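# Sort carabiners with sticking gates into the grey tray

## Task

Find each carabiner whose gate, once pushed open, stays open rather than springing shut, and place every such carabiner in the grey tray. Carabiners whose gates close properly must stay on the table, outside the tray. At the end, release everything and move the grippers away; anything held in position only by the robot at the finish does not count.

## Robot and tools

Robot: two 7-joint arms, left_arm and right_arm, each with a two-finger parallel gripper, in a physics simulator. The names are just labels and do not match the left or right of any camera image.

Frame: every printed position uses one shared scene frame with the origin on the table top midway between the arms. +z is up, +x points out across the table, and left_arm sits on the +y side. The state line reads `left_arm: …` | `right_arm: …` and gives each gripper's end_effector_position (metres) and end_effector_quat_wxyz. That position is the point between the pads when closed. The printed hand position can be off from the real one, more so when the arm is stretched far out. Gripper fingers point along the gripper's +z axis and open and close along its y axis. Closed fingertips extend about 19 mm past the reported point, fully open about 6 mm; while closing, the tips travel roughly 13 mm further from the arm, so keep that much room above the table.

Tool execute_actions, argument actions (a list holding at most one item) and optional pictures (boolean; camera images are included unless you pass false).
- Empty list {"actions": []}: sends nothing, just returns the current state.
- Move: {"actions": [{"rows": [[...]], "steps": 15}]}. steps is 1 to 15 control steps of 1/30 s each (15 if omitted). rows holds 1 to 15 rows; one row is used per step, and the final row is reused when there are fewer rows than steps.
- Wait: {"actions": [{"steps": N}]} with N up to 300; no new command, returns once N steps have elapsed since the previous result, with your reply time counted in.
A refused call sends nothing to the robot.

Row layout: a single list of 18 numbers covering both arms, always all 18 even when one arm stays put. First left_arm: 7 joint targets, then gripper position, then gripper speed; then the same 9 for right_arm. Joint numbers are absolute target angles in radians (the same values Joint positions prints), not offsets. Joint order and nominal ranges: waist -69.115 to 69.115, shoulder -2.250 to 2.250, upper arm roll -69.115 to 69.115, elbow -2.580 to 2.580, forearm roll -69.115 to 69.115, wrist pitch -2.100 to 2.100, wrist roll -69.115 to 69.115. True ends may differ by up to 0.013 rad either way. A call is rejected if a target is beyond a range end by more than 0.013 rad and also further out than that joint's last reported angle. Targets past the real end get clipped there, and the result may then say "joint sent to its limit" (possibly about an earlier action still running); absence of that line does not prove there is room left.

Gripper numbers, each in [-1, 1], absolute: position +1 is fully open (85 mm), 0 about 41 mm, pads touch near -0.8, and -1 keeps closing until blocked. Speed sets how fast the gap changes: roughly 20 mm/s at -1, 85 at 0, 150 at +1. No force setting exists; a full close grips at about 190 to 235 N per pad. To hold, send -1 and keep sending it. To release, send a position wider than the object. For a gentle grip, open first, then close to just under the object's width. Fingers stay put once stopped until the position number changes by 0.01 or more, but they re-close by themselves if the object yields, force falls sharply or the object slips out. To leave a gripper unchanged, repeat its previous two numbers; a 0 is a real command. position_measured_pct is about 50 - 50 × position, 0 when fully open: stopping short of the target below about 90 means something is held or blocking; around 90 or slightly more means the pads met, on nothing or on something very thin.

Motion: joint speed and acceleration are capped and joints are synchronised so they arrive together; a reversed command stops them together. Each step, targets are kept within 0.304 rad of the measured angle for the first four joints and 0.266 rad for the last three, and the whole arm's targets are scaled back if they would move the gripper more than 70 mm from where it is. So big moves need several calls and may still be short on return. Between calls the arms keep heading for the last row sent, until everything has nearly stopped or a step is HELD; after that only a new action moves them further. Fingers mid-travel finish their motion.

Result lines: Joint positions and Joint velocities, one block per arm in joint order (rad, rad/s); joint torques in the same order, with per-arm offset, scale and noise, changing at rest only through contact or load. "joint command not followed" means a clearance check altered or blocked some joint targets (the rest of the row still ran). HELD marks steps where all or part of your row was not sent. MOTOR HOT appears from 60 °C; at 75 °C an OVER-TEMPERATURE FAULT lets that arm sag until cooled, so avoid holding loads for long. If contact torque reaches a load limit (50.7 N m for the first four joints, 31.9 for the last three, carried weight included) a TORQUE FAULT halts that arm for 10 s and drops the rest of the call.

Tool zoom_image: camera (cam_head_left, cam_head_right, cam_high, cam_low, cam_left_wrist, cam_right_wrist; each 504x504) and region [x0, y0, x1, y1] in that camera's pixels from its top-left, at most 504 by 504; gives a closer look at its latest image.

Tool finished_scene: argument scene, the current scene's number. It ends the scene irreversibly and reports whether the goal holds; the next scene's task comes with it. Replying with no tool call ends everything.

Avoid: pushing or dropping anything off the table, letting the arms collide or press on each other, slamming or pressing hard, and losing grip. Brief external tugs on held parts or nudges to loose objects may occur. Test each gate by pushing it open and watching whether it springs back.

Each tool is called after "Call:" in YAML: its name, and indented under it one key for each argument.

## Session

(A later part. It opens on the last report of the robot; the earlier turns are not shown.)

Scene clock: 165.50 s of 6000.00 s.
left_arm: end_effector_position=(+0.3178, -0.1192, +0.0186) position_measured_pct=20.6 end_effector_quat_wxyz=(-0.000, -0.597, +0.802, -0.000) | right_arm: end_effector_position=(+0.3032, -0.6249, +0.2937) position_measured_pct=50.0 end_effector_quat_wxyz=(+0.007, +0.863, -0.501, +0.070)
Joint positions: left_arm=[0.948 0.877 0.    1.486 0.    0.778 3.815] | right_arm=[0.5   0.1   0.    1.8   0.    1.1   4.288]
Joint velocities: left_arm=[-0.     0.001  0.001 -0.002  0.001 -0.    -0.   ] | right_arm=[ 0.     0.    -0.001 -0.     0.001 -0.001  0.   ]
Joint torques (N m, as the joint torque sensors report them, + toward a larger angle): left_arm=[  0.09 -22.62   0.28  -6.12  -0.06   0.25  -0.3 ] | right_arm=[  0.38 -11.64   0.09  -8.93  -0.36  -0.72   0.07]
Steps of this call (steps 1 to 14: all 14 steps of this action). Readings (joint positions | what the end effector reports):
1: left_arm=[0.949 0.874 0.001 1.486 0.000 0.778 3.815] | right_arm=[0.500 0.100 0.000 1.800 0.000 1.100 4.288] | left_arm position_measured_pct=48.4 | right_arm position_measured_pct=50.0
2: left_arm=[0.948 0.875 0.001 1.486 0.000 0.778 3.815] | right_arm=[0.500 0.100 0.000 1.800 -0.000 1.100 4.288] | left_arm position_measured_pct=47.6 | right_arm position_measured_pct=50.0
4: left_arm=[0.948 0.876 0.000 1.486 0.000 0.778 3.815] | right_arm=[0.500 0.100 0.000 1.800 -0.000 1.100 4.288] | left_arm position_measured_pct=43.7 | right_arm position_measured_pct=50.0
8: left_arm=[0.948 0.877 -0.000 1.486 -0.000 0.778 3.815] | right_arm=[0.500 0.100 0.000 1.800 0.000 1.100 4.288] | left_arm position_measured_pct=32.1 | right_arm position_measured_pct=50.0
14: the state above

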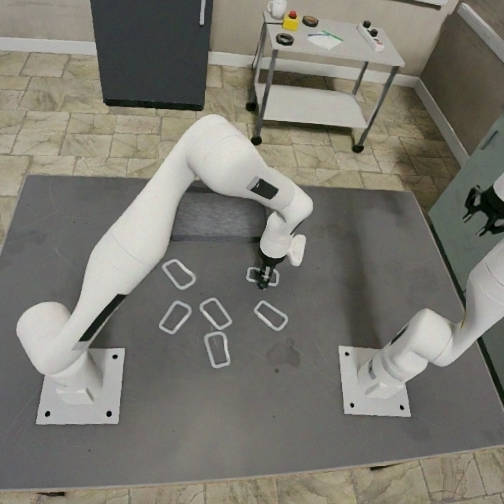

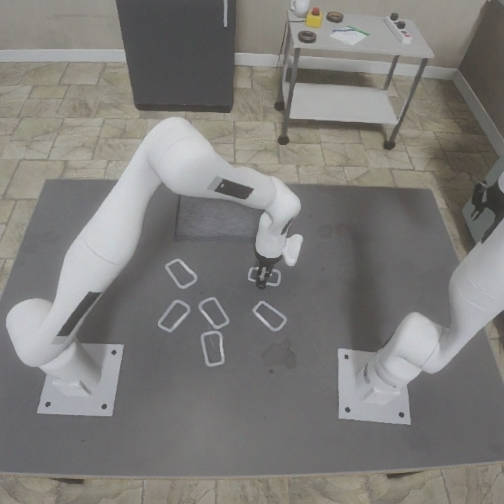

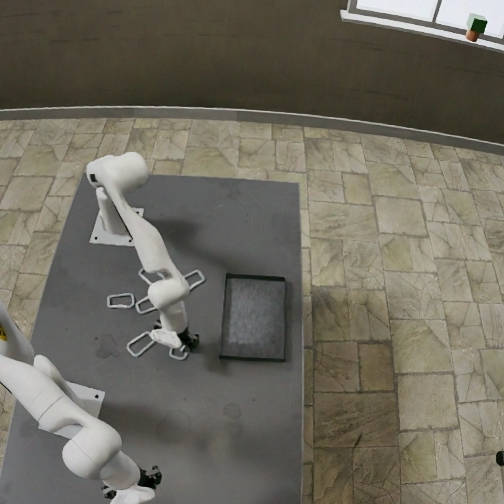

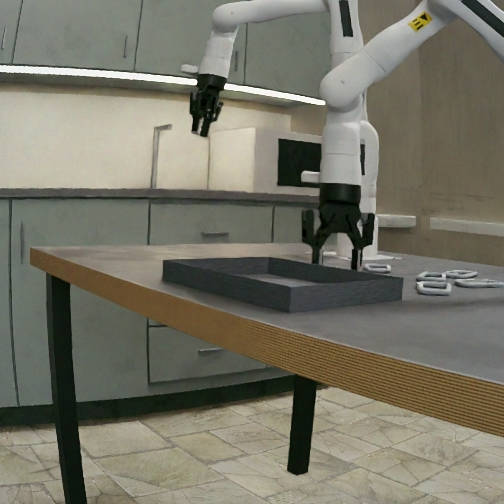

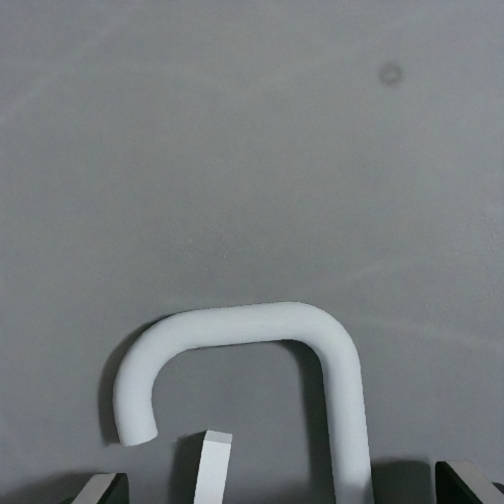

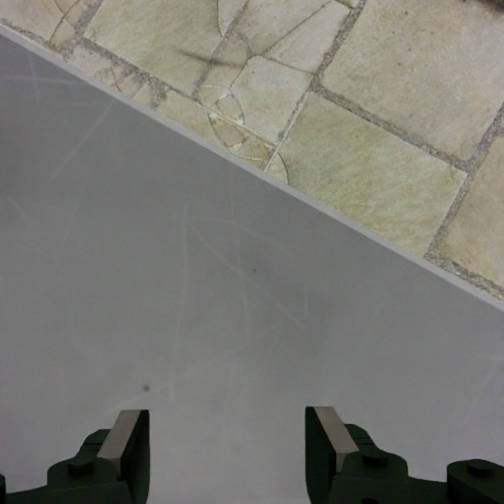

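Call:
execute_actions:
  actions:
    - {"rows":[[0.948,0.834,0,1.474,0,0.833,3.815,0.6,0,0.5,0.1,0,1.8,0,1.1,4.288,0,0.5]],"steps":6}
  pictures: false

Call:
execute_actions:
  actions:
    - {"rows":[[0.966,0.8132,0,1.5226,0,0.8058,3.873,-0.37,0.6,0.5,0.1,0,1.8,0,1.1,4.288,0,0.5]],"steps":15}
  pictures: false

Call:
execute_actions:
  actions:
    - {"rows":[[0.966,0.8511,0,1.5328,0,0.7577,3.873,-0.37,0.6,0.5,0.1,0,1.8,0,1.1,4.288,0,0.5]],"steps":13}

Scene clock: 171.80 s of 6000.00 s.
left_arm: end_effector_position=(+0.3183, -0.1200, +0.0439) position_measured_pct=19.8 end_effector_quat_wxyz=(-0.000, -0.597, +0.802, -0.001) | right_arm: end_effector_position=(+0.3032, -0.6249, +0.2937) position_measured_pct=50.0 end_effector_quat_wxyz=(+0.007, +0.863, -0.501, +0.070)
Joint positions: left_arm=[0.948 0.836 0.    1.474 0.    0.83  3.815] | right_arm=[0.5   0.1   0.    1.8   0.    1.1   4.288]
Joint velocities: left_arm=[ 0.001 -0.039  0.002 -0.034 -0.001  0.079  0.001] | right_arm=[ 0.001 -0.    -0.     0.     0.     0.     0.   ]
Joint torques (N m, as the joint torque sensors report them, + toward a larger angle): left_arm=[  0.   -17.08   0.69  -4.69   0.03   0.12  -0.24] | right_arm=[  0.31 -11.64   0.03  -8.83  -0.38  -0.85   0.05]
Steps of this call (steps 1 to 15: the robot went on to your last target; steps 16 to 90: nothing new was sent; then 3.10 s passed at rest; steps 91 to 96: all 6 steps of this action). Readings (joint positions | what the end effector reports):
91: left_arm=[0.948 0.876 -0.000 1.486 0.000 0.779 3.815] | right_arm=[0.500 0.100 0.000 1.800 -0.000 1.100 4.288] | left_arm position_measured_pct=19.8 | right_arm position_measured_pct=50.0
92: left_arm=[0.948 0.870 -0.000 1.486 -0.000 0.786 3.815] | right_arm=[0.500 0.100 0.000 1.800 -0.000 1.100 4.288] | left_arm position_measured_pct=19.8 | right_arm position_measured_pct=50.0
94: left_arm=[0.948 0.847 -0.000 1.479 -0.000 0.814 3.815] | right_arm=[0.500 0.100 0.000 1.800 0.000 1.100 4.288] | left_arm position_measured_pct=19.8 | right_arm position_measured_pct=50.0
96: the state above

Scene clock: 172.30 s of 6000.00 s.
left_arm: end_effector_position=(+0.3030, -0.1145, +0.0448) position_measured_pct=67.5 end_effector_quat_wxyz=(+0.000, -0.613, +0.790, +0.000) | right_arm: end_effector_position=(+0.3032, -0.6249, +0.2937) position_measured_pct=50.0 end_effector_quat_wxyz=(+0.007, +0.863, -0.501, +0.070)
Joint positions: left_arm=[0.966 0.813 0.    1.523 0.    0.806 3.873] | right_arm=[ 0.5    0.1    0.     1.8   -0.     1.1    4.288]
Joint velocities: left_arm=[ 0.    -0.002  0.001 -0.001 -0.001 -0.001 -0.   ] | right_arm=[-0.     0.     0.001  0.    -0.001 -0.    -0.   ]
Joint torques (N m, as the joint torque sensors report them, + toward a larger angle): left_arm=[  0.63 -22.27   0.62  -6.39  -0.13  -0.09   0.05] | right_arm=[  0.41 -11.56   0.19  -8.87  -0.3   -0.8    0.03]
Steps of this call (steps 1 to 15: all 15 steps of this action). Readings (joint positions | what the end effector reports):
1: left_arm=[0.949 0.835 -0.000 1.474 -0.000 0.831 3.816] | right_arm=[0.500 0.100 0.000 1.800 0.000 1.100 4.288] | left_arm position_measured_pct=19.8 | right_arm position_measured_pct=50.0
2: left_arm=[0.951 0.831 -0.001 1.480 -0.000 0.828 3.822] | right_arm=[0.500 0.100 0.000 1.800 0.000 1.100 4.288] | left_arm position_measured_pct=21.0 | right_arm position_measured_pct=50.0
4: left_arm=[0.960 0.820 -0.001 1.504 -0.000 0.815 3.850] | right_arm=[0.500 0.100 0.000 1.800 0.000 1.100 4.288] | left_arm position_measured_pct=27.0 | right_arm position_measured_pct=50.0
8: left_arm=[0.965 0.815 0.001 1.522 0.000 0.806 3.873] | right_arm=[0.500 0.100 -0.000 1.800 0.000 1.100 4.288] | left_arm position_measured_pct=43.7 | right_arm position_measured_pct=50.0
15: the state above

Scene clock: 172.73 s of 6000.00 s.
left_arm: end_effector_position=(+0.3030, -0.1146, +0.0226) position_measured_pct=68.7 end_effector_quat_wxyz=(-0.000, -0.613, +0.790, -0.000) | right_arm: end_effector_position=(+0.3032, -0.6249, +0.2937) position_measured_pct=50.0 end_effector_quat_wxyz=(+0.007, +0.863, -0.501, +0.070)
Joint positions: left_arm=[0.966 0.851 0.    1.533 0.    0.758 3.873] | right_arm=[ 0.5    0.1    0.     1.8   -0.     1.1    4.288]
Joint velocities: left_arm=[ 0.     0.003 -0.    -0.001 -0.    -0.     0.   ] | right_arm=[-0. -0.  0. -0. -0. -0. -0.]
Joint torques (N m, as the joint torque sensors report them, + toward a larger angle): left_arm=[  0.29 -22.58   0.5   -6.21  -0.04   0.08  -0.03] | right_arm=[  0.53 -11.61   0.24  -8.93  -0.33  -0.88   0.05]
Steps of this call (steps 1 to 13: all 13 steps of this action). Readings (joint positions | what the end effector reports):
1: left_arm=[0.966 0.815 0.000 1.523 0.000 0.805 3.873] | right_arm=[0.500 0.100 0.000 1.800 -0.000 1.100 4.288] | left_arm position_measured_pct=68.3 | right_arm position_measured_pct=50.0
2: left_arm=[0.966 0.820 0.000 1.523 0.000 0.798 3.873] | right_arm=[0.500 0.100 0.000 1.800 -0.000 1.100 4.288] | left_arm position_measured_pct=68.3 | right_arm position_measured_pct=50.0
4: left_arm=[0.966 0.842 0.000 1.529 0.000 0.772 3.873] | right_arm=[0.500 0.100 0.000 1.800 0.000 1.100 4.288] | left_arm position_measured_pct=68.7 | right_arm position_measured_pct=50.0
8: left_arm=[0.966 0.850 -0.000 1.533 -0.000 0.758 3.873] | right_arm=[0.500 0.100 0.000 1.800 0.000 1.100 4.288] | left_arm position_measured_pct=68.7 | right_arm position_measured_pct=50.0
13: the state above

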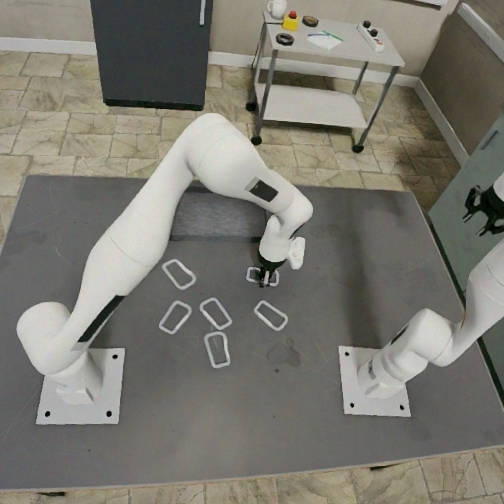

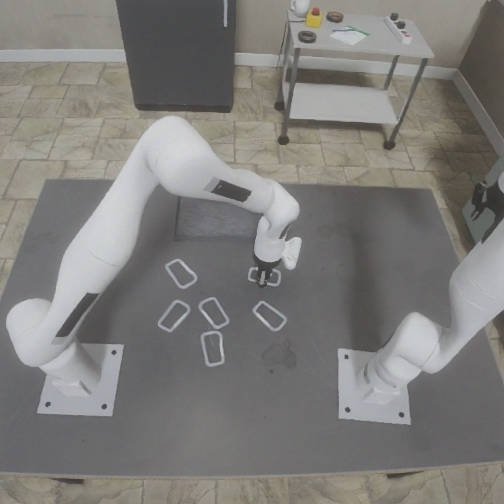

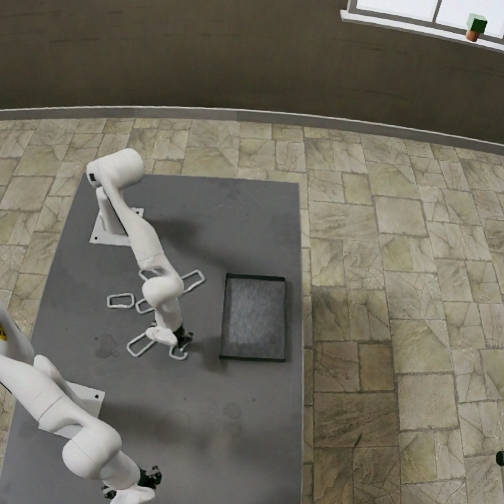

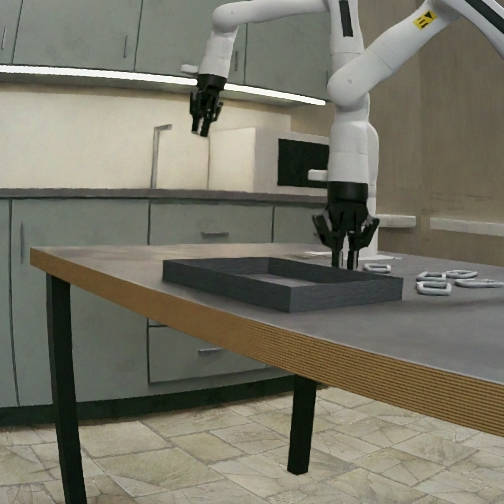

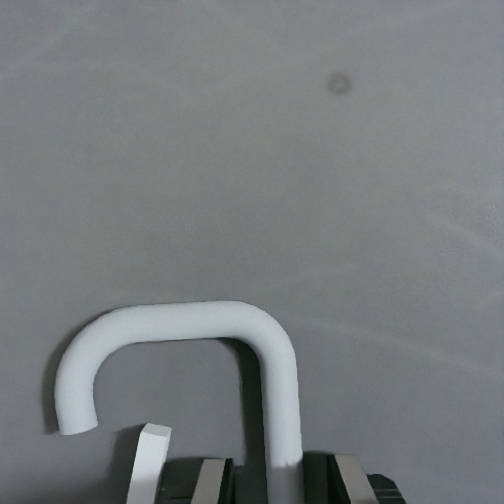

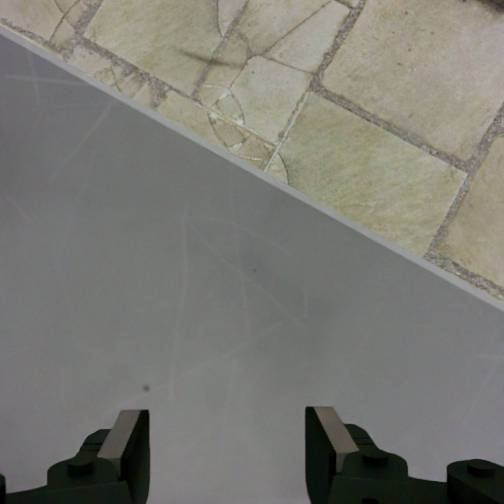

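Call:
execute_actions:
  actions:
    - {"rows":[[0.966,0.8525,0,1.5332,0,0.7559,3.873,-1,0,0.5,0.1,0,1.8,0,1.1,4.288,0,0.5]],"steps":13}
  pictures: false

Call:
execute_actions:
  actions:
    - {"rows":[[0.966,0.743,0,1.4905,0,0.9081,3.873,-1,0,0.5,0.1,0,1.8,0,1.1,4.288,0,0.5]],"steps":10}

Call:
execute_actions:
  actions:
    - {"rows":[[0.807,0.83,0,1.293,0,1.015,3.84,-1,0,0.5,0.1,0,1.8,0,1.1,4.288,0,0.5]],"steps":10}
  pictures: false

Call:
execute_actions:
  actions:
    - {"rows":[[0.649,0.9253,0,1.0951,0,1.1212,3.808,-1,0,0.5,0.1,0,1.8,0,1.1,4.288,0,0.5]],"steps":15}

Scene clock: 178.80 s of 6000.00 s.
left_arm: end_effector_position=(+0.3030, -0.1146, +0.0221) position_measured_pct=87.3 end_effector_quat_wxyz=(-0.000, -0.613, +0.790, -0.000) | right_arm: end_effector_position=(+0.3032, -0.6249, +0.2937) position_measured_pct=50.0 end_effector_quat_wxyz=(+0.007, +0.863, -0.501, +0.070)
Joint positions: left_arm=[0.966 0.852 0.    1.533 0.    0.756 3.873] | right_arm=[0.5   0.1   0.    1.8   0.    1.1   4.288]
Joint velocities: left_arm=[ 0.    -0.     0.     0.    -0.001  0.     0.   ] | right_arm=[-0.001 -0.    -0.     0.    -0.001 -0.001  0.   ]
Joint torques (N m, as the joint torque sensors report them, + toward a larger angle): left_arm=[  0.   -21.89   0.08  -6.45  -0.04  -0.22  -0.07] | right_arm=[  0.49 -11.73   0.17  -8.77  -0.32  -0.87   0.11]
Steps of this call (steps 1 to 15: the robot went on to your last target; steps 16 to 90: nothing new was sent; then 2.63 s passed at rest; steps 91 to 103: all 13 steps of this action). Readings (joint positions | what the end effector reports):
91: left_arm=[0.966 0.851 0.000 1.533 -0.000 0.757 3.873] | right_arm=[0.500 0.100 0.000 1.800 0.000 1.100 4.288] | left_arm position_measured_pct=68.7 | right_arm position_measured_pct=50.0
92: left_arm=[0.966 0.852 0.000 1.533 0.000 0.757 3.873] | right_arm=[0.500 0.100 0.000 1.800 0.000 1.100 4.288] | left_arm position_measured_pct=69.4 | right_arm position_measured_pct=50.0
94: left_arm=[0.966 0.852 -0.000 1.533 -0.000 0.756 3.873] | right_arm=[0.500 0.100 0.000 1.800 0.000 1.100 4.288] | left_arm position_measured_pct=73.4 | right_arm position_measured_pct=50.0
98: left_arm=[0.966 0.852 0.000 1.533 -0.000 0.756 3.873] | right_arm=[0.500 0.100 0.000 1.800 0.000 1.100 4.288] | left_arm position_measured_pct=83.7 | right_arm position_measured_pct=50.0
103: the state above

Scene clock: 179.13 s of 6000.00 s.
left_arm: end_effector_position=(+0.3032, -0.1151, +0.0888) position_measured_pct=87.3 end_effector_quat_wxyz=(-0.000, -0.613, +0.790, +0.000) | right_arm: end_effector_position=(+0.3032, -0.6249, +0.2937) position_measured_pct=50.0 end_effector_quat_wxyz=(+0.007, +0.863, -0.501, +0.070)
Joint positions: left_arm=[0.966 0.746 0.    1.489 0.    0.907 3.873] | right_arm=[0.5   0.1   0.    1.8   0.    1.1   4.288]
Joint velocities: left_arm=[-0.    -0.008 -0.002  0.007  0.001  0.039 -0.001] | right_arm=[ 0.001 -0.     0.001  0.     0.002  0.001  0.   ]
Joint torques (N m, as the joint torque sensors report them, + toward a larger angle): left_arm=[ -0.01 -19.19   0.5   -5.96   0.     0.03  -0.26] | right_arm=[  0.44 -11.72   0.09  -8.91  -0.38  -0.82   0.07]
Steps of this call (steps 1 to 10: all 10 steps of this action). Readings (joint positions | what the end effector reports):
1: left_arm=[0.966 0.851 0.000 1.533 0.000 0.757 3.873] | right_arm=[0.500 0.100 0.000 1.800 0.000 1.100 4.288] | left_arm position_measured_pct=87.3 | right_arm position_measured_pct=50.0
2: left_arm=[0.966 0.846 -0.000 1.532 0.000 0.763 3.873] | right_arm=[0.500 0.100 0.000 1.800 0.000 1.100 4.288] | left_arm position_measured_pct=87.3 | right_arm position_measured_pct=50.0
4: left_arm=[0.966 0.820 -0.000 1.523 -0.000 0.798 3.873] | right_arm=[0.500 0.100 0.000 1.800 0.000 1.100 4.288] | left_arm position_measured_pct=87.3 | right_arm position_measured_pct=50.0
8: left_arm=[0.966 0.752 0.000 1.493 0.000 0.896 3.873] | right_arm=[0.500 0.100 0.000 1.800 0.000 1.100 4.288] | left_arm position_measured_pct=87.3 | right_arm position_measured_pct=50.0
10: the state above

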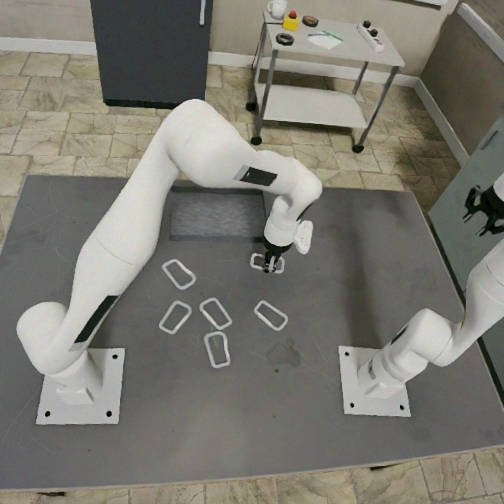

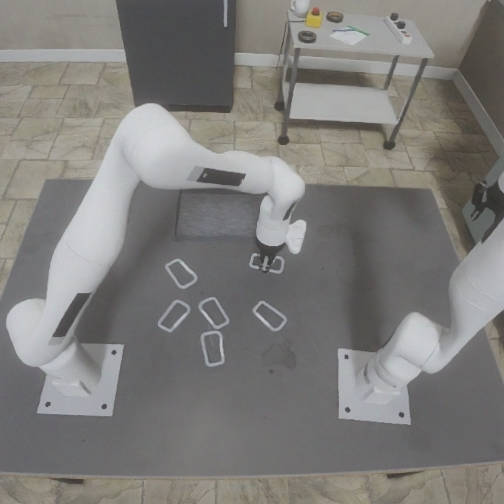

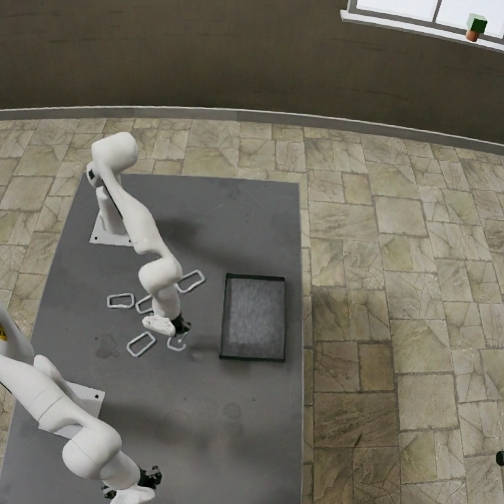

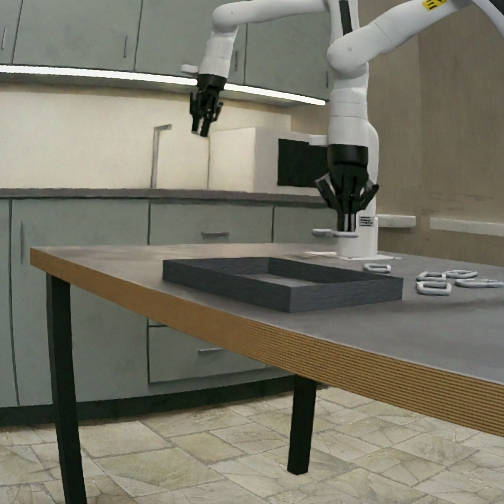

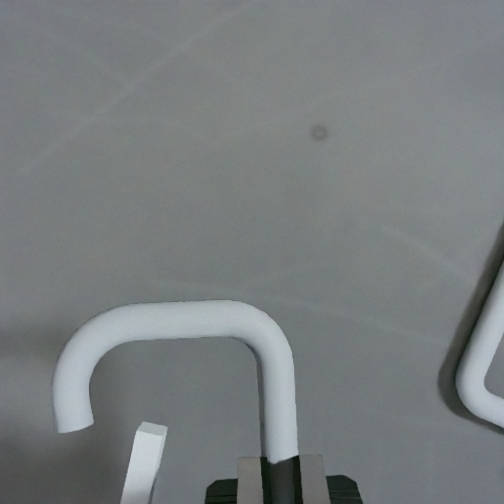

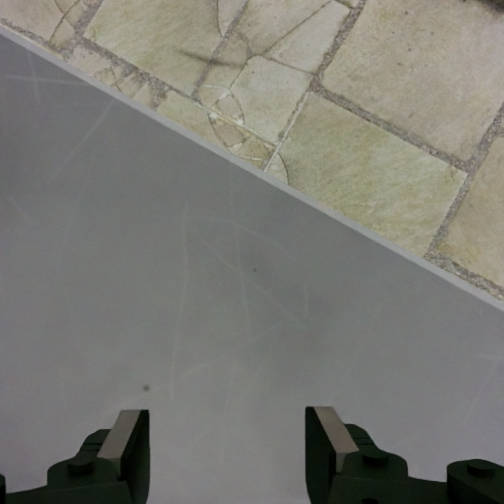

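Scene clock: 179.47 s of 6000.00 s.
left_arm: end_effector_position=(+0.3932, -0.1021, +0.0923) position_measured_pct=87.3 end_effector_quat_wxyz=(+0.001, -0.656, +0.755, -0.002) | right_arm: end_effector_position=(+0.3032, -0.6249, +0.2937) position_measured_pct=50.0 end_effector_quat_wxyz=(+0.007, +0.863, -0.501, +0.070)
Joint positions: left_arm=[ 0.826  0.82  -0.002  1.315 -0.001  1.002  3.844] | right_arm=[ 0.5    0.1   -0.     1.8   -0.     1.1    4.288]
Joint velocities: left_arm=[-0.319  0.149 -0.024 -0.439 -0.008  0.237 -0.075] | right_arm=[ 0.     0.    -0.     0.     0.001  0.001 -0.   ]
Joint torques (N m, as the joint torque sensors report them, + toward a larger angle): left_arm=[  4.28 -24.58   2.73  -6.43   0.26  -0.11  -0.29] | right_arm=[  0.37 -11.78   0.24  -8.9   -0.24  -0.85   0.05]
Steps of this call (steps 1 to 10: all 10 steps of this action). Readings (joint positions | what the end effector reports):
1: left_arm=[0.965 0.746 0.000 1.489 0.000 0.908 3.873] | right_arm=[0.500 0.100 0.000 1.800 0.000 1.100 4.288] | left_arm position_measured_pct=87.3 | right_arm position_measured_pct=50.0
2: left_arm=[0.960 0.749 0.002 1.484 0.001 0.912 3.872] | right_arm=[0.500 0.100 0.000 1.800 0.000 1.100 4.288] | left_arm position_measured_pct=87.3 | right_arm position_measured_pct=50.0
4: left_arm=[0.936 0.763 0.003 1.457 0.001 0.927 3.868] | right_arm=[0.500 0.100 0.000 1.800 0.000 1.100 4.288] | left_arm position_measured_pct=87.3 | right_arm position_measured_pct=50.0
8: left_arm=[0.855 0.806 0.000 1.354 -0.000 0.981 3.850] | right_arm=[0.500 0.100 0.000 1.800 0.000 1.100 4.288] | left_arm position_measured_pct=87.3 | right_arm position_measured_pct=50.0
10: the state above

Scene clock: 179.97 s of 6000.00 s.
left_arm: end_effector_position=(+0.4995, -0.0608, +0.0912) position_measured_pct=87.3 end_effector_quat_wxyz=(-0.000, +0.707, -0.708, +0.001) | right_arm: end_effector_position=(+0.3032, -0.6249, +0.2937) position_measured_pct=50.0 end_effector_quat_wxyz=(+0.007, +0.863, -0.501, +0.070)
Joint positions: left_arm=[ 0.651  0.923 -0.     1.095  0.     1.121  3.808] | right_arm=[0.5   0.1   0.    1.8   0.    1.1   4.288]
Joint velocities: left_arm=[-0.013  0.018  0.013 -0.004  0.003  0.003  0.001] | right_arm=[ 0.001  0.     0.    -0.    -0.001  0.    -0.   ]
Joint torques (N m, as the joint torque sensors report them, + toward a larger angle): left_arm=[  0.2  -25.92   0.78  -7.86   0.2    0.04  -0.11] | right_arm=[  0.33 -11.65   0.12  -8.81  -0.23  -0.84   0.15]
Steps of this call (steps 1 to 15: all 15 steps of this action). Readings (joint positions | what the end effector reports):
1: left_arm=[0.815 0.825 -0.002 1.301 -0.001 1.010 3.841] | right_arm=[0.500 0.100 0.000 1.800 0.000 1.100 4.288] | left_arm position_measured_pct=87.3 | right_arm position_measured_pct=50.0
2: left_arm=[0.801 0.833 0.000 1.284 0.000 1.020 3.839] | right_arm=[0.500 0.100 0.000 1.800 0.000 1.100 4.288] | left_arm position_measured_pct=87.3 | right_arm position_measured_pct=50.0
4: left_arm=[0.760 0.858 0.003 1.235 0.001 1.046 3.831] | right_arm=[0.500 0.100 0.000 1.800 0.000 1.100 4.288] | left_arm position_measured_pct=87.3 | right_arm position_measured_pct=50.0
8: left_arm=[0.681 0.906 -0.002 1.134 -0.001 1.100 3.814] | right_arm=[0.500 0.100 0.000 1.800 0.000 1.100 4.288] | left_arm position_measured_pct=87.3 | right_arm position_measured_pct=50.0
15: the state above

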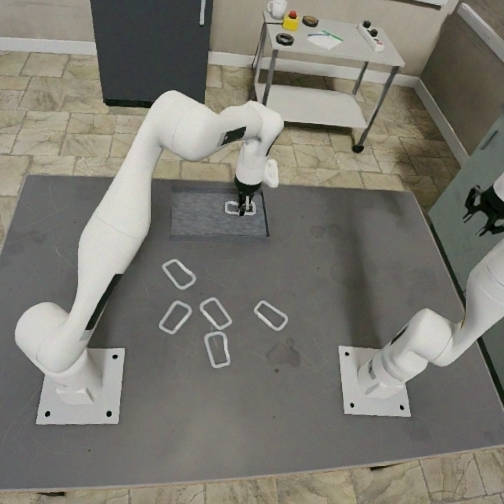

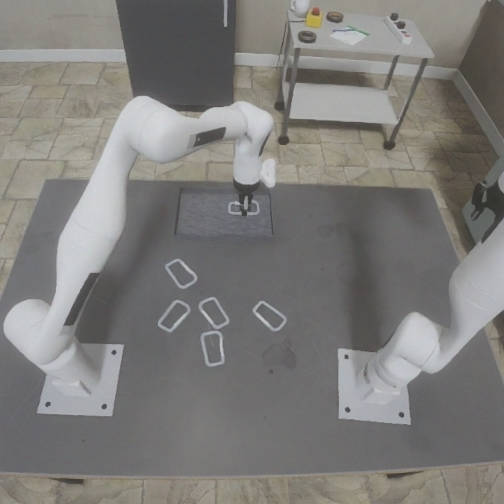

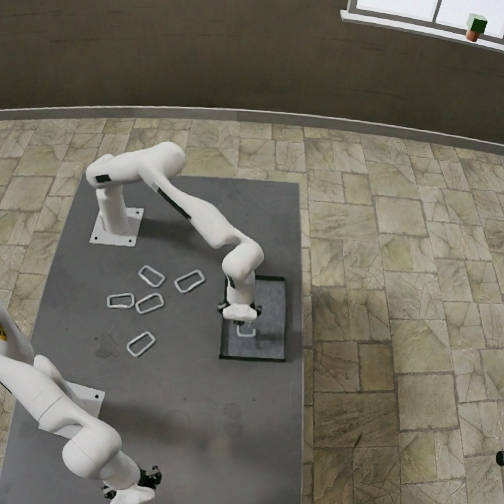

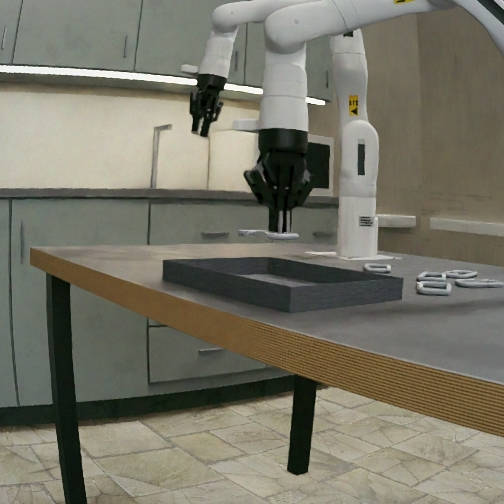

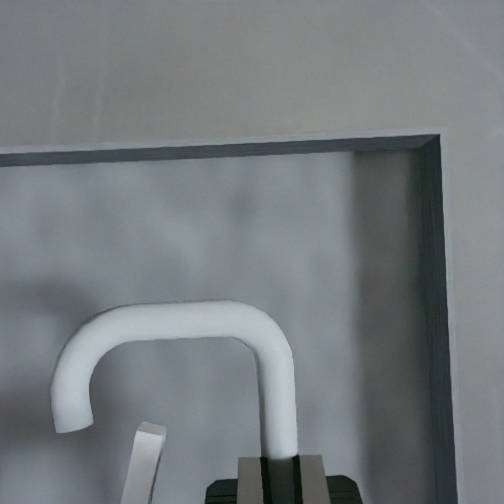

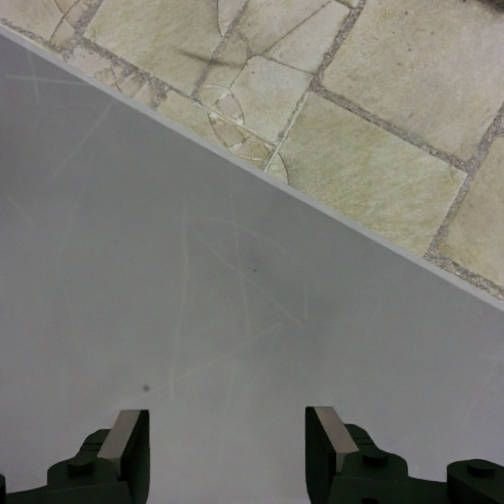

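Call:
execute_actions:
  actions:
    - {"rows":[[0.649,1.0055,0,1.14,0,0.996,3.808,-1,0,0.5,0.1,0,1.8,0,1.1,4.288,0,0.5]],"steps":14}
  pictures: false

Call:
execute_actions:
  actions:
    - {"rows":[[0.649,1.0055,0,1.14,0,0.996,3.808,-0.4,0,0.5,0.1,0,1.8,0,1.1,4.288,0,0.5]],"steps":10}
  pictures: false

Call:
execute_actions:
  actions:
    - {"rows":[[0.649,0.9253,0,1.0951,0,1.1212,3.808,-0.4,0,0.5,0.1,0,1.8,0,1.1,4.288,0,0.5]],"steps":8}

Call:
execute_actions:
  actions:
    - {"rows":[[0.807,0.83,0,1.293,0,1.015,3.73,1,0,0.5,0.1,0,1.8,0,1.1,4.288,0,0.5]],"steps":8}
  pictures: false

Call:
execute_actions:
  actions:
    - {"rows":[[0.98,0.77,0,1.48,0,0.89,3.65,1,0,0.5,0.1,0,1.8,0,1.1,4.288,0,0.5]],"steps":8}
  pictures: false

Call:
execute_actions:
  actions:
    - {"rows":[[1.155,0.746,0,1.6578,0,0.7378,3.572,1,0,0.5,0.1,0,1.8,0,1.1,4.288,0,0.5]],"steps":15}
  pictures: false

Call:
execute_actions:
  actions:
    - {"steps":8}

Scene clock: 187.00 s of 6000.00 s.
left_arm: end_effector_position=(+0.4999, -0.0598, +0.0282) position_measured_pct=87.3 end_effector_quat_wxyz=(-0.000, +0.707, -0.707, +0.000) | right_arm: end_effector_position=(+0.3032, -0.6249, +0.2937) position_measured_pct=50.0 end_effector_quat_wxyz=(+0.007, +0.863, -0.501, +0.070)
Joint positions: left_arm=[0.649 1.005 0.    1.14  0.    0.996 3.808] | right_arm=[0.5   0.1   0.    1.8   0.    1.1   4.288]
Joint velocities: left_arm=[ 0.001  0.003 -0.    -0.002 -0.    -0.001  0.   ] | right_arm=[ 0.    -0.    -0.     0.     0.001 -0.001  0.   ]
Joint torques (N m, as the joint torque sensors report them, + toward a larger angle): left_arm=[  0.13 -26.19   0.41  -7.65   0.    -0.12  -0.35] | right_arm=[  0.38 -11.67   0.02  -8.87  -0.35  -0.81   0.05]
Steps of this call (steps 1 to 15: the robot went on to your last target; steps 16 to 90: nothing new was sent; then 3.57 s passed at rest; steps 91 to 104: all 14 steps of this action). Readings (joint positions | what the end effector reports):
91: left_arm=[0.649 0.926 0.000 1.095 -0.000 1.120 3.808] | right_arm=[0.500 0.100 0.000 1.800 0.000 1.100 4.288] | left_arm position_measured_pct=87.3 | right_arm position_measured_pct=50.0
92: left_arm=[0.649 0.932 0.000 1.097 0.000 1.112 3.808] | right_arm=[0.500 0.100 0.000 1.800 0.000 1.100 4.288] | left_arm position_measured_pct=87.3 | right_arm position_measured_pct=50.0
94: left_arm=[0.649 0.959 0.000 1.111 0.000 1.070 3.808] | right_arm=[0.500 0.100 0.000 1.800 0.000 1.100 4.288] | left_arm position_measured_pct=87.3 | right_arm position_measured_pct=50.0
98: left_arm=[0.649 1.004 -0.000 1.141 -0.000 0.999 3.808] | right_arm=[0.500 0.100 0.000 1.800 0.000 1.100 4.288] | left_arm position_measured_pct=87.3 | right_arm position_measured_pct=50.0
104: the state above

Scene clock: 187.33 s of 6000.00 s.
left_arm: end_effector_position=(+0.4999, -0.0598, +0.0281) position_measured_pct=70.2 end_effector_quat_wxyz=(-0.000, +0.707, -0.707, +0.000) | right_arm: end_effector_position=(+0.3032, -0.6249, +0.2937) position_measured_pct=50.0 end_effector_quat_wxyz=(+0.007, +0.863, -0.501, +0.070)
Joint positions: left_arm=[0.649 1.005 0.    1.14  0.    0.996 3.808] | right_arm=[0.5   0.1   0.    1.8   0.    1.1   4.288]
Joint velocities: left_arm=[ 0.     0.001  0.002 -0.001 -0.001  0.    -0.001] | right_arm=[-0.     0.    -0.     0.    -0.001  0.001  0.   ]
Joint torques (N m, as the joint torque sensors report them, + toward a larger angle): left_arm=[  0.08 -26.08   0.81  -7.51  -0.01   0.17  -0.16] | right_arm=[  0.46 -11.68   0.23  -8.96  -0.44  -0.82   0.03]
Steps of this call (steps 1 to 10: all 10 steps of this action). Readings (joint positions | what the end effector reports):
1: left_arm=[0.649 1.005 0.000 1.140 0.000 0.996 3.808] | right_arm=[0.500 0.100 0.000 1.800 0.000 1.100 4.288] | left_arm position_measured_pct=87.3 | right_arm position_measured_pct=50.0
2: left_arm=[0.649 1.005 0.000 1.140 0.000 0.996 3.808] | right_arm=[0.500 0.100 0.000 1.800 0.000 1.100 4.288] | left_arm position_measured_pct=86.9 | right_arm position_measured_pct=50.0
4: left_arm=[0.649 1.005 -0.000 1.140 -0.000 0.996 3.808] | right_arm=[0.500 0.100 -0.000 1.800 0.000 1.100 4.288] | left_arm position_measured_pct=82.1 | right_arm position_measured_pct=50.0
8: left_arm=[0.649 1.005 -0.000 1.140 -0.000 0.996 3.808] | right_arm=[0.500 0.100 0.000 1.800 0.000 1.100 4.288] | left_arm position_measured_pct=72.2 | right_arm position_measured_pct=50.0
10: the state above

Scene clock: 187.60 s of 6000.00 s.
left_arm: end_effector_position=(+0.5007, -0.0605, +0.0892) position_measured_pct=69.8 end_effector_quat_wxyz=(-0.000, +0.707, -0.707, +0.001) | right_arm: end_effector_position=(+0.3032, -0.6249, +0.2937) position_measured_pct=50.0 end_effector_quat_wxyz=(+0.007, +0.863, -0.501, +0.070)
Joint positions: left_arm=[0.649 0.927 0.    1.094 0.    1.118 3.808] | right_arm=[0.5   0.1   0.    1.8   0.    1.1   4.288]
Joint velocities: left_arm=[ 0.    -0.06   0.001 -0.046 -0.     0.09   0.   ] | right_arm=[-0.    -0.     0.001  0.     0.     0.    -0.   ]
Joint torques (N m, as the joint torque sensors report them, + toward a larger angle): left_arm=[ -0.08 -17.32  -0.04  -5.07  -0.11  -0.16  -0.15] | right_arm=[  0.45 -11.62   0.2   -8.79  -0.35  -0.81   0.12]
Steps of this call (steps 1 to 8: all 8 steps of this action). Readings (joint positions | what the end effector reports):
1: left_arm=[0.649 1.004 -0.000 1.140 0.000 0.997 3.808] | right_arm=[0.500 0.100 0.000 1.800 0.000 1.100 4.288] | left_arm position_measured_pct=70.2 | right_arm position_measured_pct=50.0
2: left_arm=[0.649 0.999 -0.000 1.138 -0.000 1.006 3.808] | right_arm=[0.500 0.100 0.000 1.800 0.000 1.100 4.288] | left_arm position_measured_pct=69.8 | right_arm position_measured_pct=50.0
4: left_arm=[0.649 0.972 -0.000 1.124 -0.000 1.047 3.808] | right_arm=[0.500 0.100 0.000 1.800 0.000 1.100 4.288] | left_arm position_measured_pct=69.8 | right_arm position_measured_pct=50.0
8: the state above

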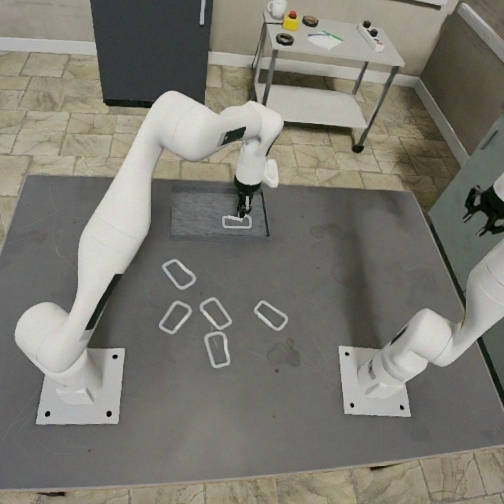

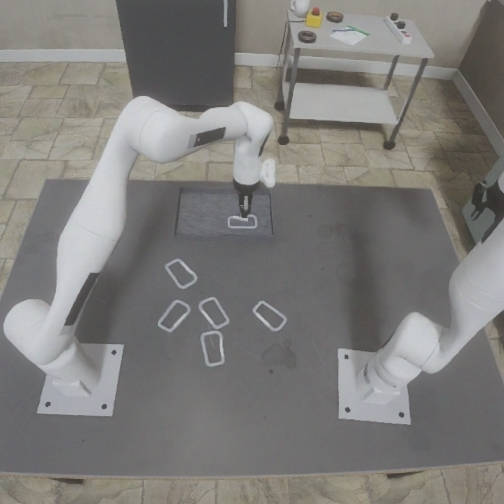

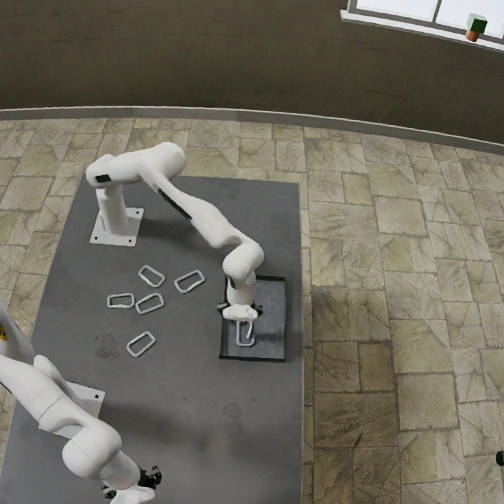

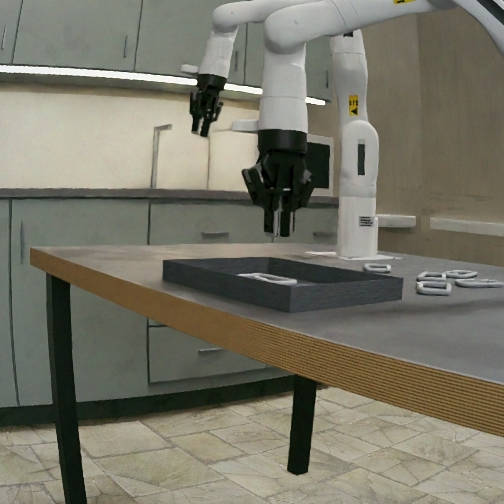

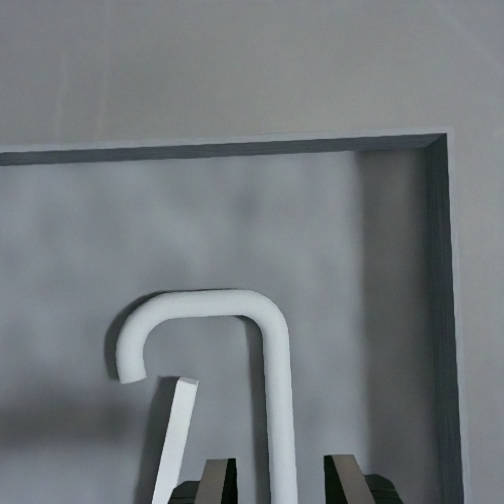

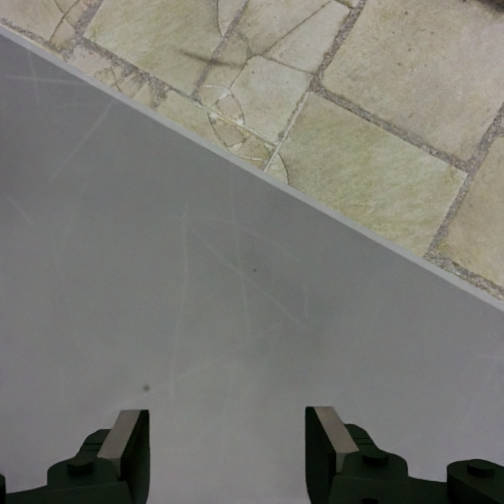

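Scene clock: 187.87 s of 6000.00 s.
left_arm: end_effector_position=(+0.4345, -0.0915, +0.0933) position_measured_pct=53.6 end_effector_quat_wxyz=(+0.000, -0.647, +0.762, -0.003) | right_arm: end_effector_position=(+0.3032, -0.6249, +0.2937) position_measured_pct=50.0 end_effector_quat_wxyz=(+0.007, +0.863, -0.501, +0.070)
Joint positions: left_arm=[0.759 0.858 0.    1.23  0.    1.047 3.755] | right_arm=[ 0.5    0.1    0.     1.8   -0.     1.1    4.288]
Joint velocities: left_arm=[ 0.547 -0.31   0.056  0.713  0.022 -0.357 -0.289] | right_arm=[-0.     0.    -0.001 -0.    -0.001  0.001 -0.   ]
Joint torques (N m, as the joint torque sensors report them, + toward a larger angle): left_arm=[ -3.41 -23.17  -1.44  -7.64  -0.52   0.17  -0.12] | right_arm=[  0.38 -11.7    0.11  -8.71  -0.39  -0.79   0.1 ]
Steps of this call (steps 1 to 8: all 8 steps of this action). Readings (joint positions | what the end effector reports):
1: left_arm=[0.650 0.926 -0.000 1.095 -0.000 1.119 3.808] | right_arm=[0.500 0.100 0.000 1.800 0.000 1.100 4.288] | left_arm position_measured_pct=69.8 | right_arm position_measured_pct=50.0
2: left_arm=[0.655 0.922 -0.002 1.101 -0.001 1.116 3.806] | right_arm=[0.500 0.100 -0.000 1.800 0.000 1.100 4.288] | left_arm position_measured_pct=69.0 | right_arm position_measured_pct=50.0
4: left_arm=[0.678 0.907 -0.003 1.128 -0.002 1.100 3.795] | right_arm=[0.500 0.100 0.000 1.800 0.000 1.100 4.288] | left_arm position_measured_pct=65.1 | right_arm position_measured_pct=50.0
8: the state above

Scene clock: 188.13 s of 6000.00 s.
left_arm: end_effector_position=(+0.3253, -0.1206, +0.0809) position_measured_pct=29.8 end_effector_quat_wxyz=(-0.001, -0.542, +0.840, -0.001) | right_arm: end_effector_position=(+0.3032, -0.6249, +0.2937) position_measured_pct=50.0 end_effector_quat_wxyz=(+0.007, +0.863, -0.501, +0.070)
Joint positions: left_arm=[0.937 0.787 0.001 1.431 0.001 0.921 3.67 ] | right_arm=[ 0.5    0.1   -0.     1.8    0.     1.1    4.288]
Joint velocities: left_arm=[ 0.545 -0.203  0.032  0.639  0.012 -0.406 -0.274] | right_arm=[ 0.002 -0.     0.     0.    -0.    -0.001 -0.   ]
Joint torques (N m, as the joint torque sensors report them, + toward a larger angle): left_arm=[ -3.44 -22.27  -1.49  -7.39  -0.63  -0.47  -0.1 ] | right_arm=[  0.37 -11.55   0.25  -8.79  -0.26  -0.87   0.09]
Steps of this call (steps 1 to 8: all 8 steps of this action). Readings (joint positions | what the end effector reports):
1: left_arm=[0.778 0.848 0.001 1.253 0.001 1.035 3.745] | right_arm=[0.500 0.100 0.000 1.800 0.000 1.100 4.288] | left_arm position_measured_pct=50.8 | right_arm position_measured_pct=50.0
2: left_arm=[0.799 0.839 -0.000 1.278 -0.000 1.020 3.735] | right_arm=[0.500 0.100 0.000 1.800 0.000 1.100 4.288] | left_arm position_measured_pct=47.6 | right_arm position_measured_pct=50.0
4: left_arm=[0.847 0.821 -0.001 1.330 -0.000 0.987 3.713] | right_arm=[0.500 0.100 0.000 1.800 0.000 1.100 4.288] | left_arm position_measured_pct=41.7 | right_arm position_measured_pct=50.0
8: the state above

Scene clock: 188.63 s of 6000.00 s.
left_arm: end_effector_position=(+0.1996, -0.1247, +0.0494) position_measured_pct=0.0 end_effector_quat_wxyz=(-0.000, -0.404, +0.915, +0.001) | right_arm: end_effector_position=(+0.3032, -0.6249, +0.2937) position_measured_pct=50.0 end_effector_quat_wxyz=(+0.007, +0.863, -0.501, +0.070)
Joint positions: left_arm=[ 1.152  0.747  0.     1.658 -0.     0.738  3.572] | right_arm=[0.5   0.1   0.    1.8   0.    1.1   4.288]
Joint velocities: left_arm=[ 0.024 -0.011 -0.008  0.001  0.    -0.003 -0.   ] | right_arm=[-0.002 -0.     0.    -0.    -0.    -0.    -0.   ]
Joint torques (N m, as the joint torque sensors report them, + toward a larger angle): left_arm=[ -0.31 -20.62   0.43  -5.86  -0.08   0.03  -0.21] | right_arm=[  0.43 -11.67   0.11  -8.85  -0.3   -0.76   0.05]
Steps of this call (steps 1 to 15: all 15 steps of this action). Readings (joint positions | what the end effector reports):
1: left_arm=[0.955 0.781 0.002 1.452 0.001 0.908 3.662] | right_arm=[0.500 0.100 0.000 1.800 0.000 1.100 4.288] | left_arm position_measured_pct=26.6 | right_arm position_measured_pct=50.0
2: left_arm=[0.978 0.776 -0.000 1.475 -0.000 0.891 3.652] | right_arm=[0.500 0.100 0.000 1.800 -0.000 1.100 4.288] | left_arm position_measured_pct=23.8 | right_arm position_measured_pct=50.0
4: left_arm=[1.027 0.768 -0.001 1.525 -0.000 0.849 3.630] | right_arm=[0.500 0.100 0.000 1.800 0.000 1.100 4.288] | left_arm position_measured_pct=17.9 | right_arm position_measured_pct=50.0
8: left_arm=[1.119 0.753 0.002 1.621 0.001 0.769 3.588] | right_arm=[0.500 0.100 0.000 1.800 0.000 1.100 4.288] | left_arm position_measured_pct=5.6 | right_arm position_measured_pct=50.0
15: the state above

Scene clock: 188.90 s of 6000.00 s.
left_arm: end_effector_position=(+0.1986, -0.1253, +0.0499) position_measured_pct=0.0 end_effector_quat_wxyz=(-0.000, -0.403, +0.915, +0.000) | right_arm: end_effector_position=(+0.3032, -0.6249, +0.2937) position_measured_pct=50.0 end_effector_quat_wxyz=(+0.007, +0.863, -0.501, +0.070)
Joint positions: left_arm=[1.155 0.746 0.    1.658 0.    0.738 3.572] | right_arm=[0.5   0.1   0.    1.8   0.    1.1   4.288]
Joint velocities: left_arm=[ 0.003 -0.001  0.     0.    -0.     0.001 -0.001] | right_arm=[-0.001 -0.     0.001 -0.    -0.    -0.    -0.   ]
Joint torques (N m, as the joint torque sensors report them, + toward a larger angle): left_arm=[ -0.3  -20.73   0.65  -6.05  -0.11   0.03  -0.2 ] | right_arm=[  0.5  -11.53   0.21  -8.77  -0.37  -0.83   0.14]
Steps of this call (steps 1 to 8: the robot went on to your last target). Readings (joint positions | what the end effector reports):
1: left_arm=[1.153 0.747 0.000 1.658 -0.000 0.738 3.572] | right_arm=[0.500 0.100 0.000 1.800 0.000 1.100 4.288] | left_arm position_measured_pct=0.0 | right_arm position_measured_pct=50.0
2: left_arm=[1.153 0.747 0.000 1.658 -0.000 0.738 3.572] | right_arm=[0.500 0.100 0.000 1.800 0.000 1.100 4.288] | left_arm position_measured_pct=0.0 | right_arm position_measured_pct=50.0
4: left_arm=[1.154 0.746 0.000 1.658 0.000 0.738 3.572] | right_arm=[0.500 0.100 0.000 1.800 0.000 1.100 4.288] | left_arm position_measured_pct=0.0 | right_arm position_measured_pct=50.0
8: the state above

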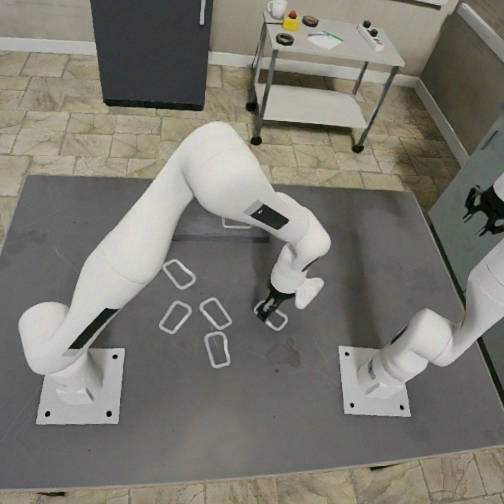

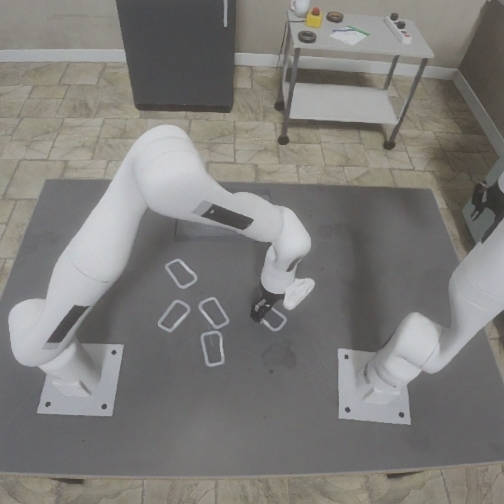

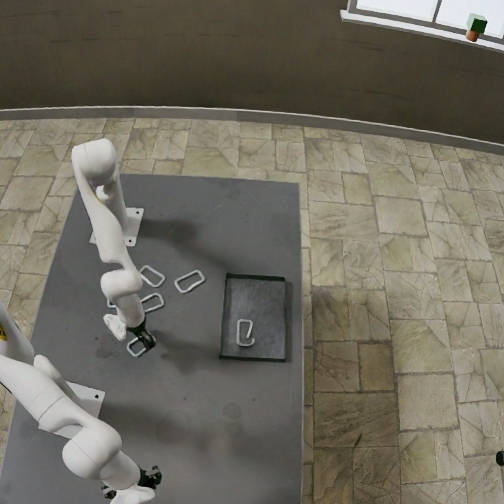

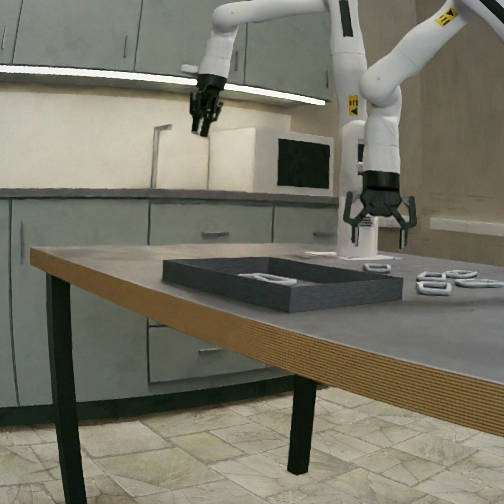

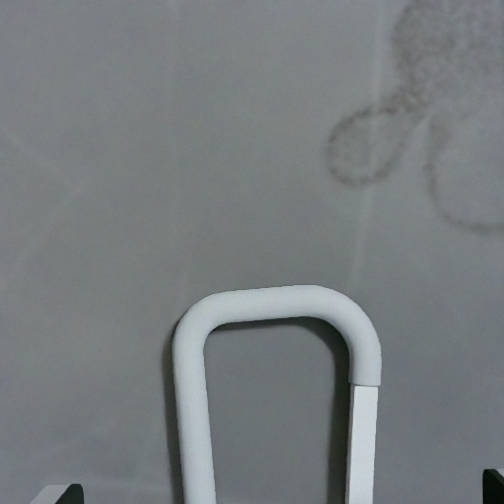

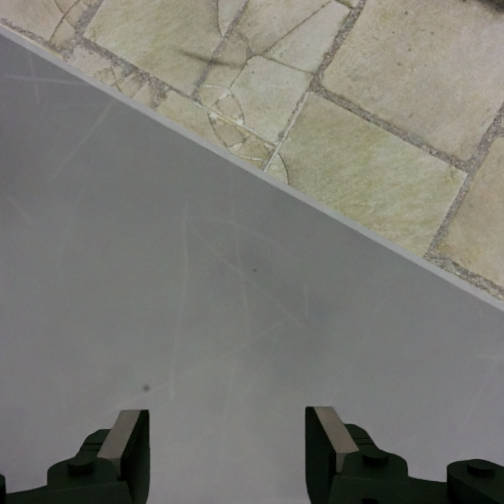

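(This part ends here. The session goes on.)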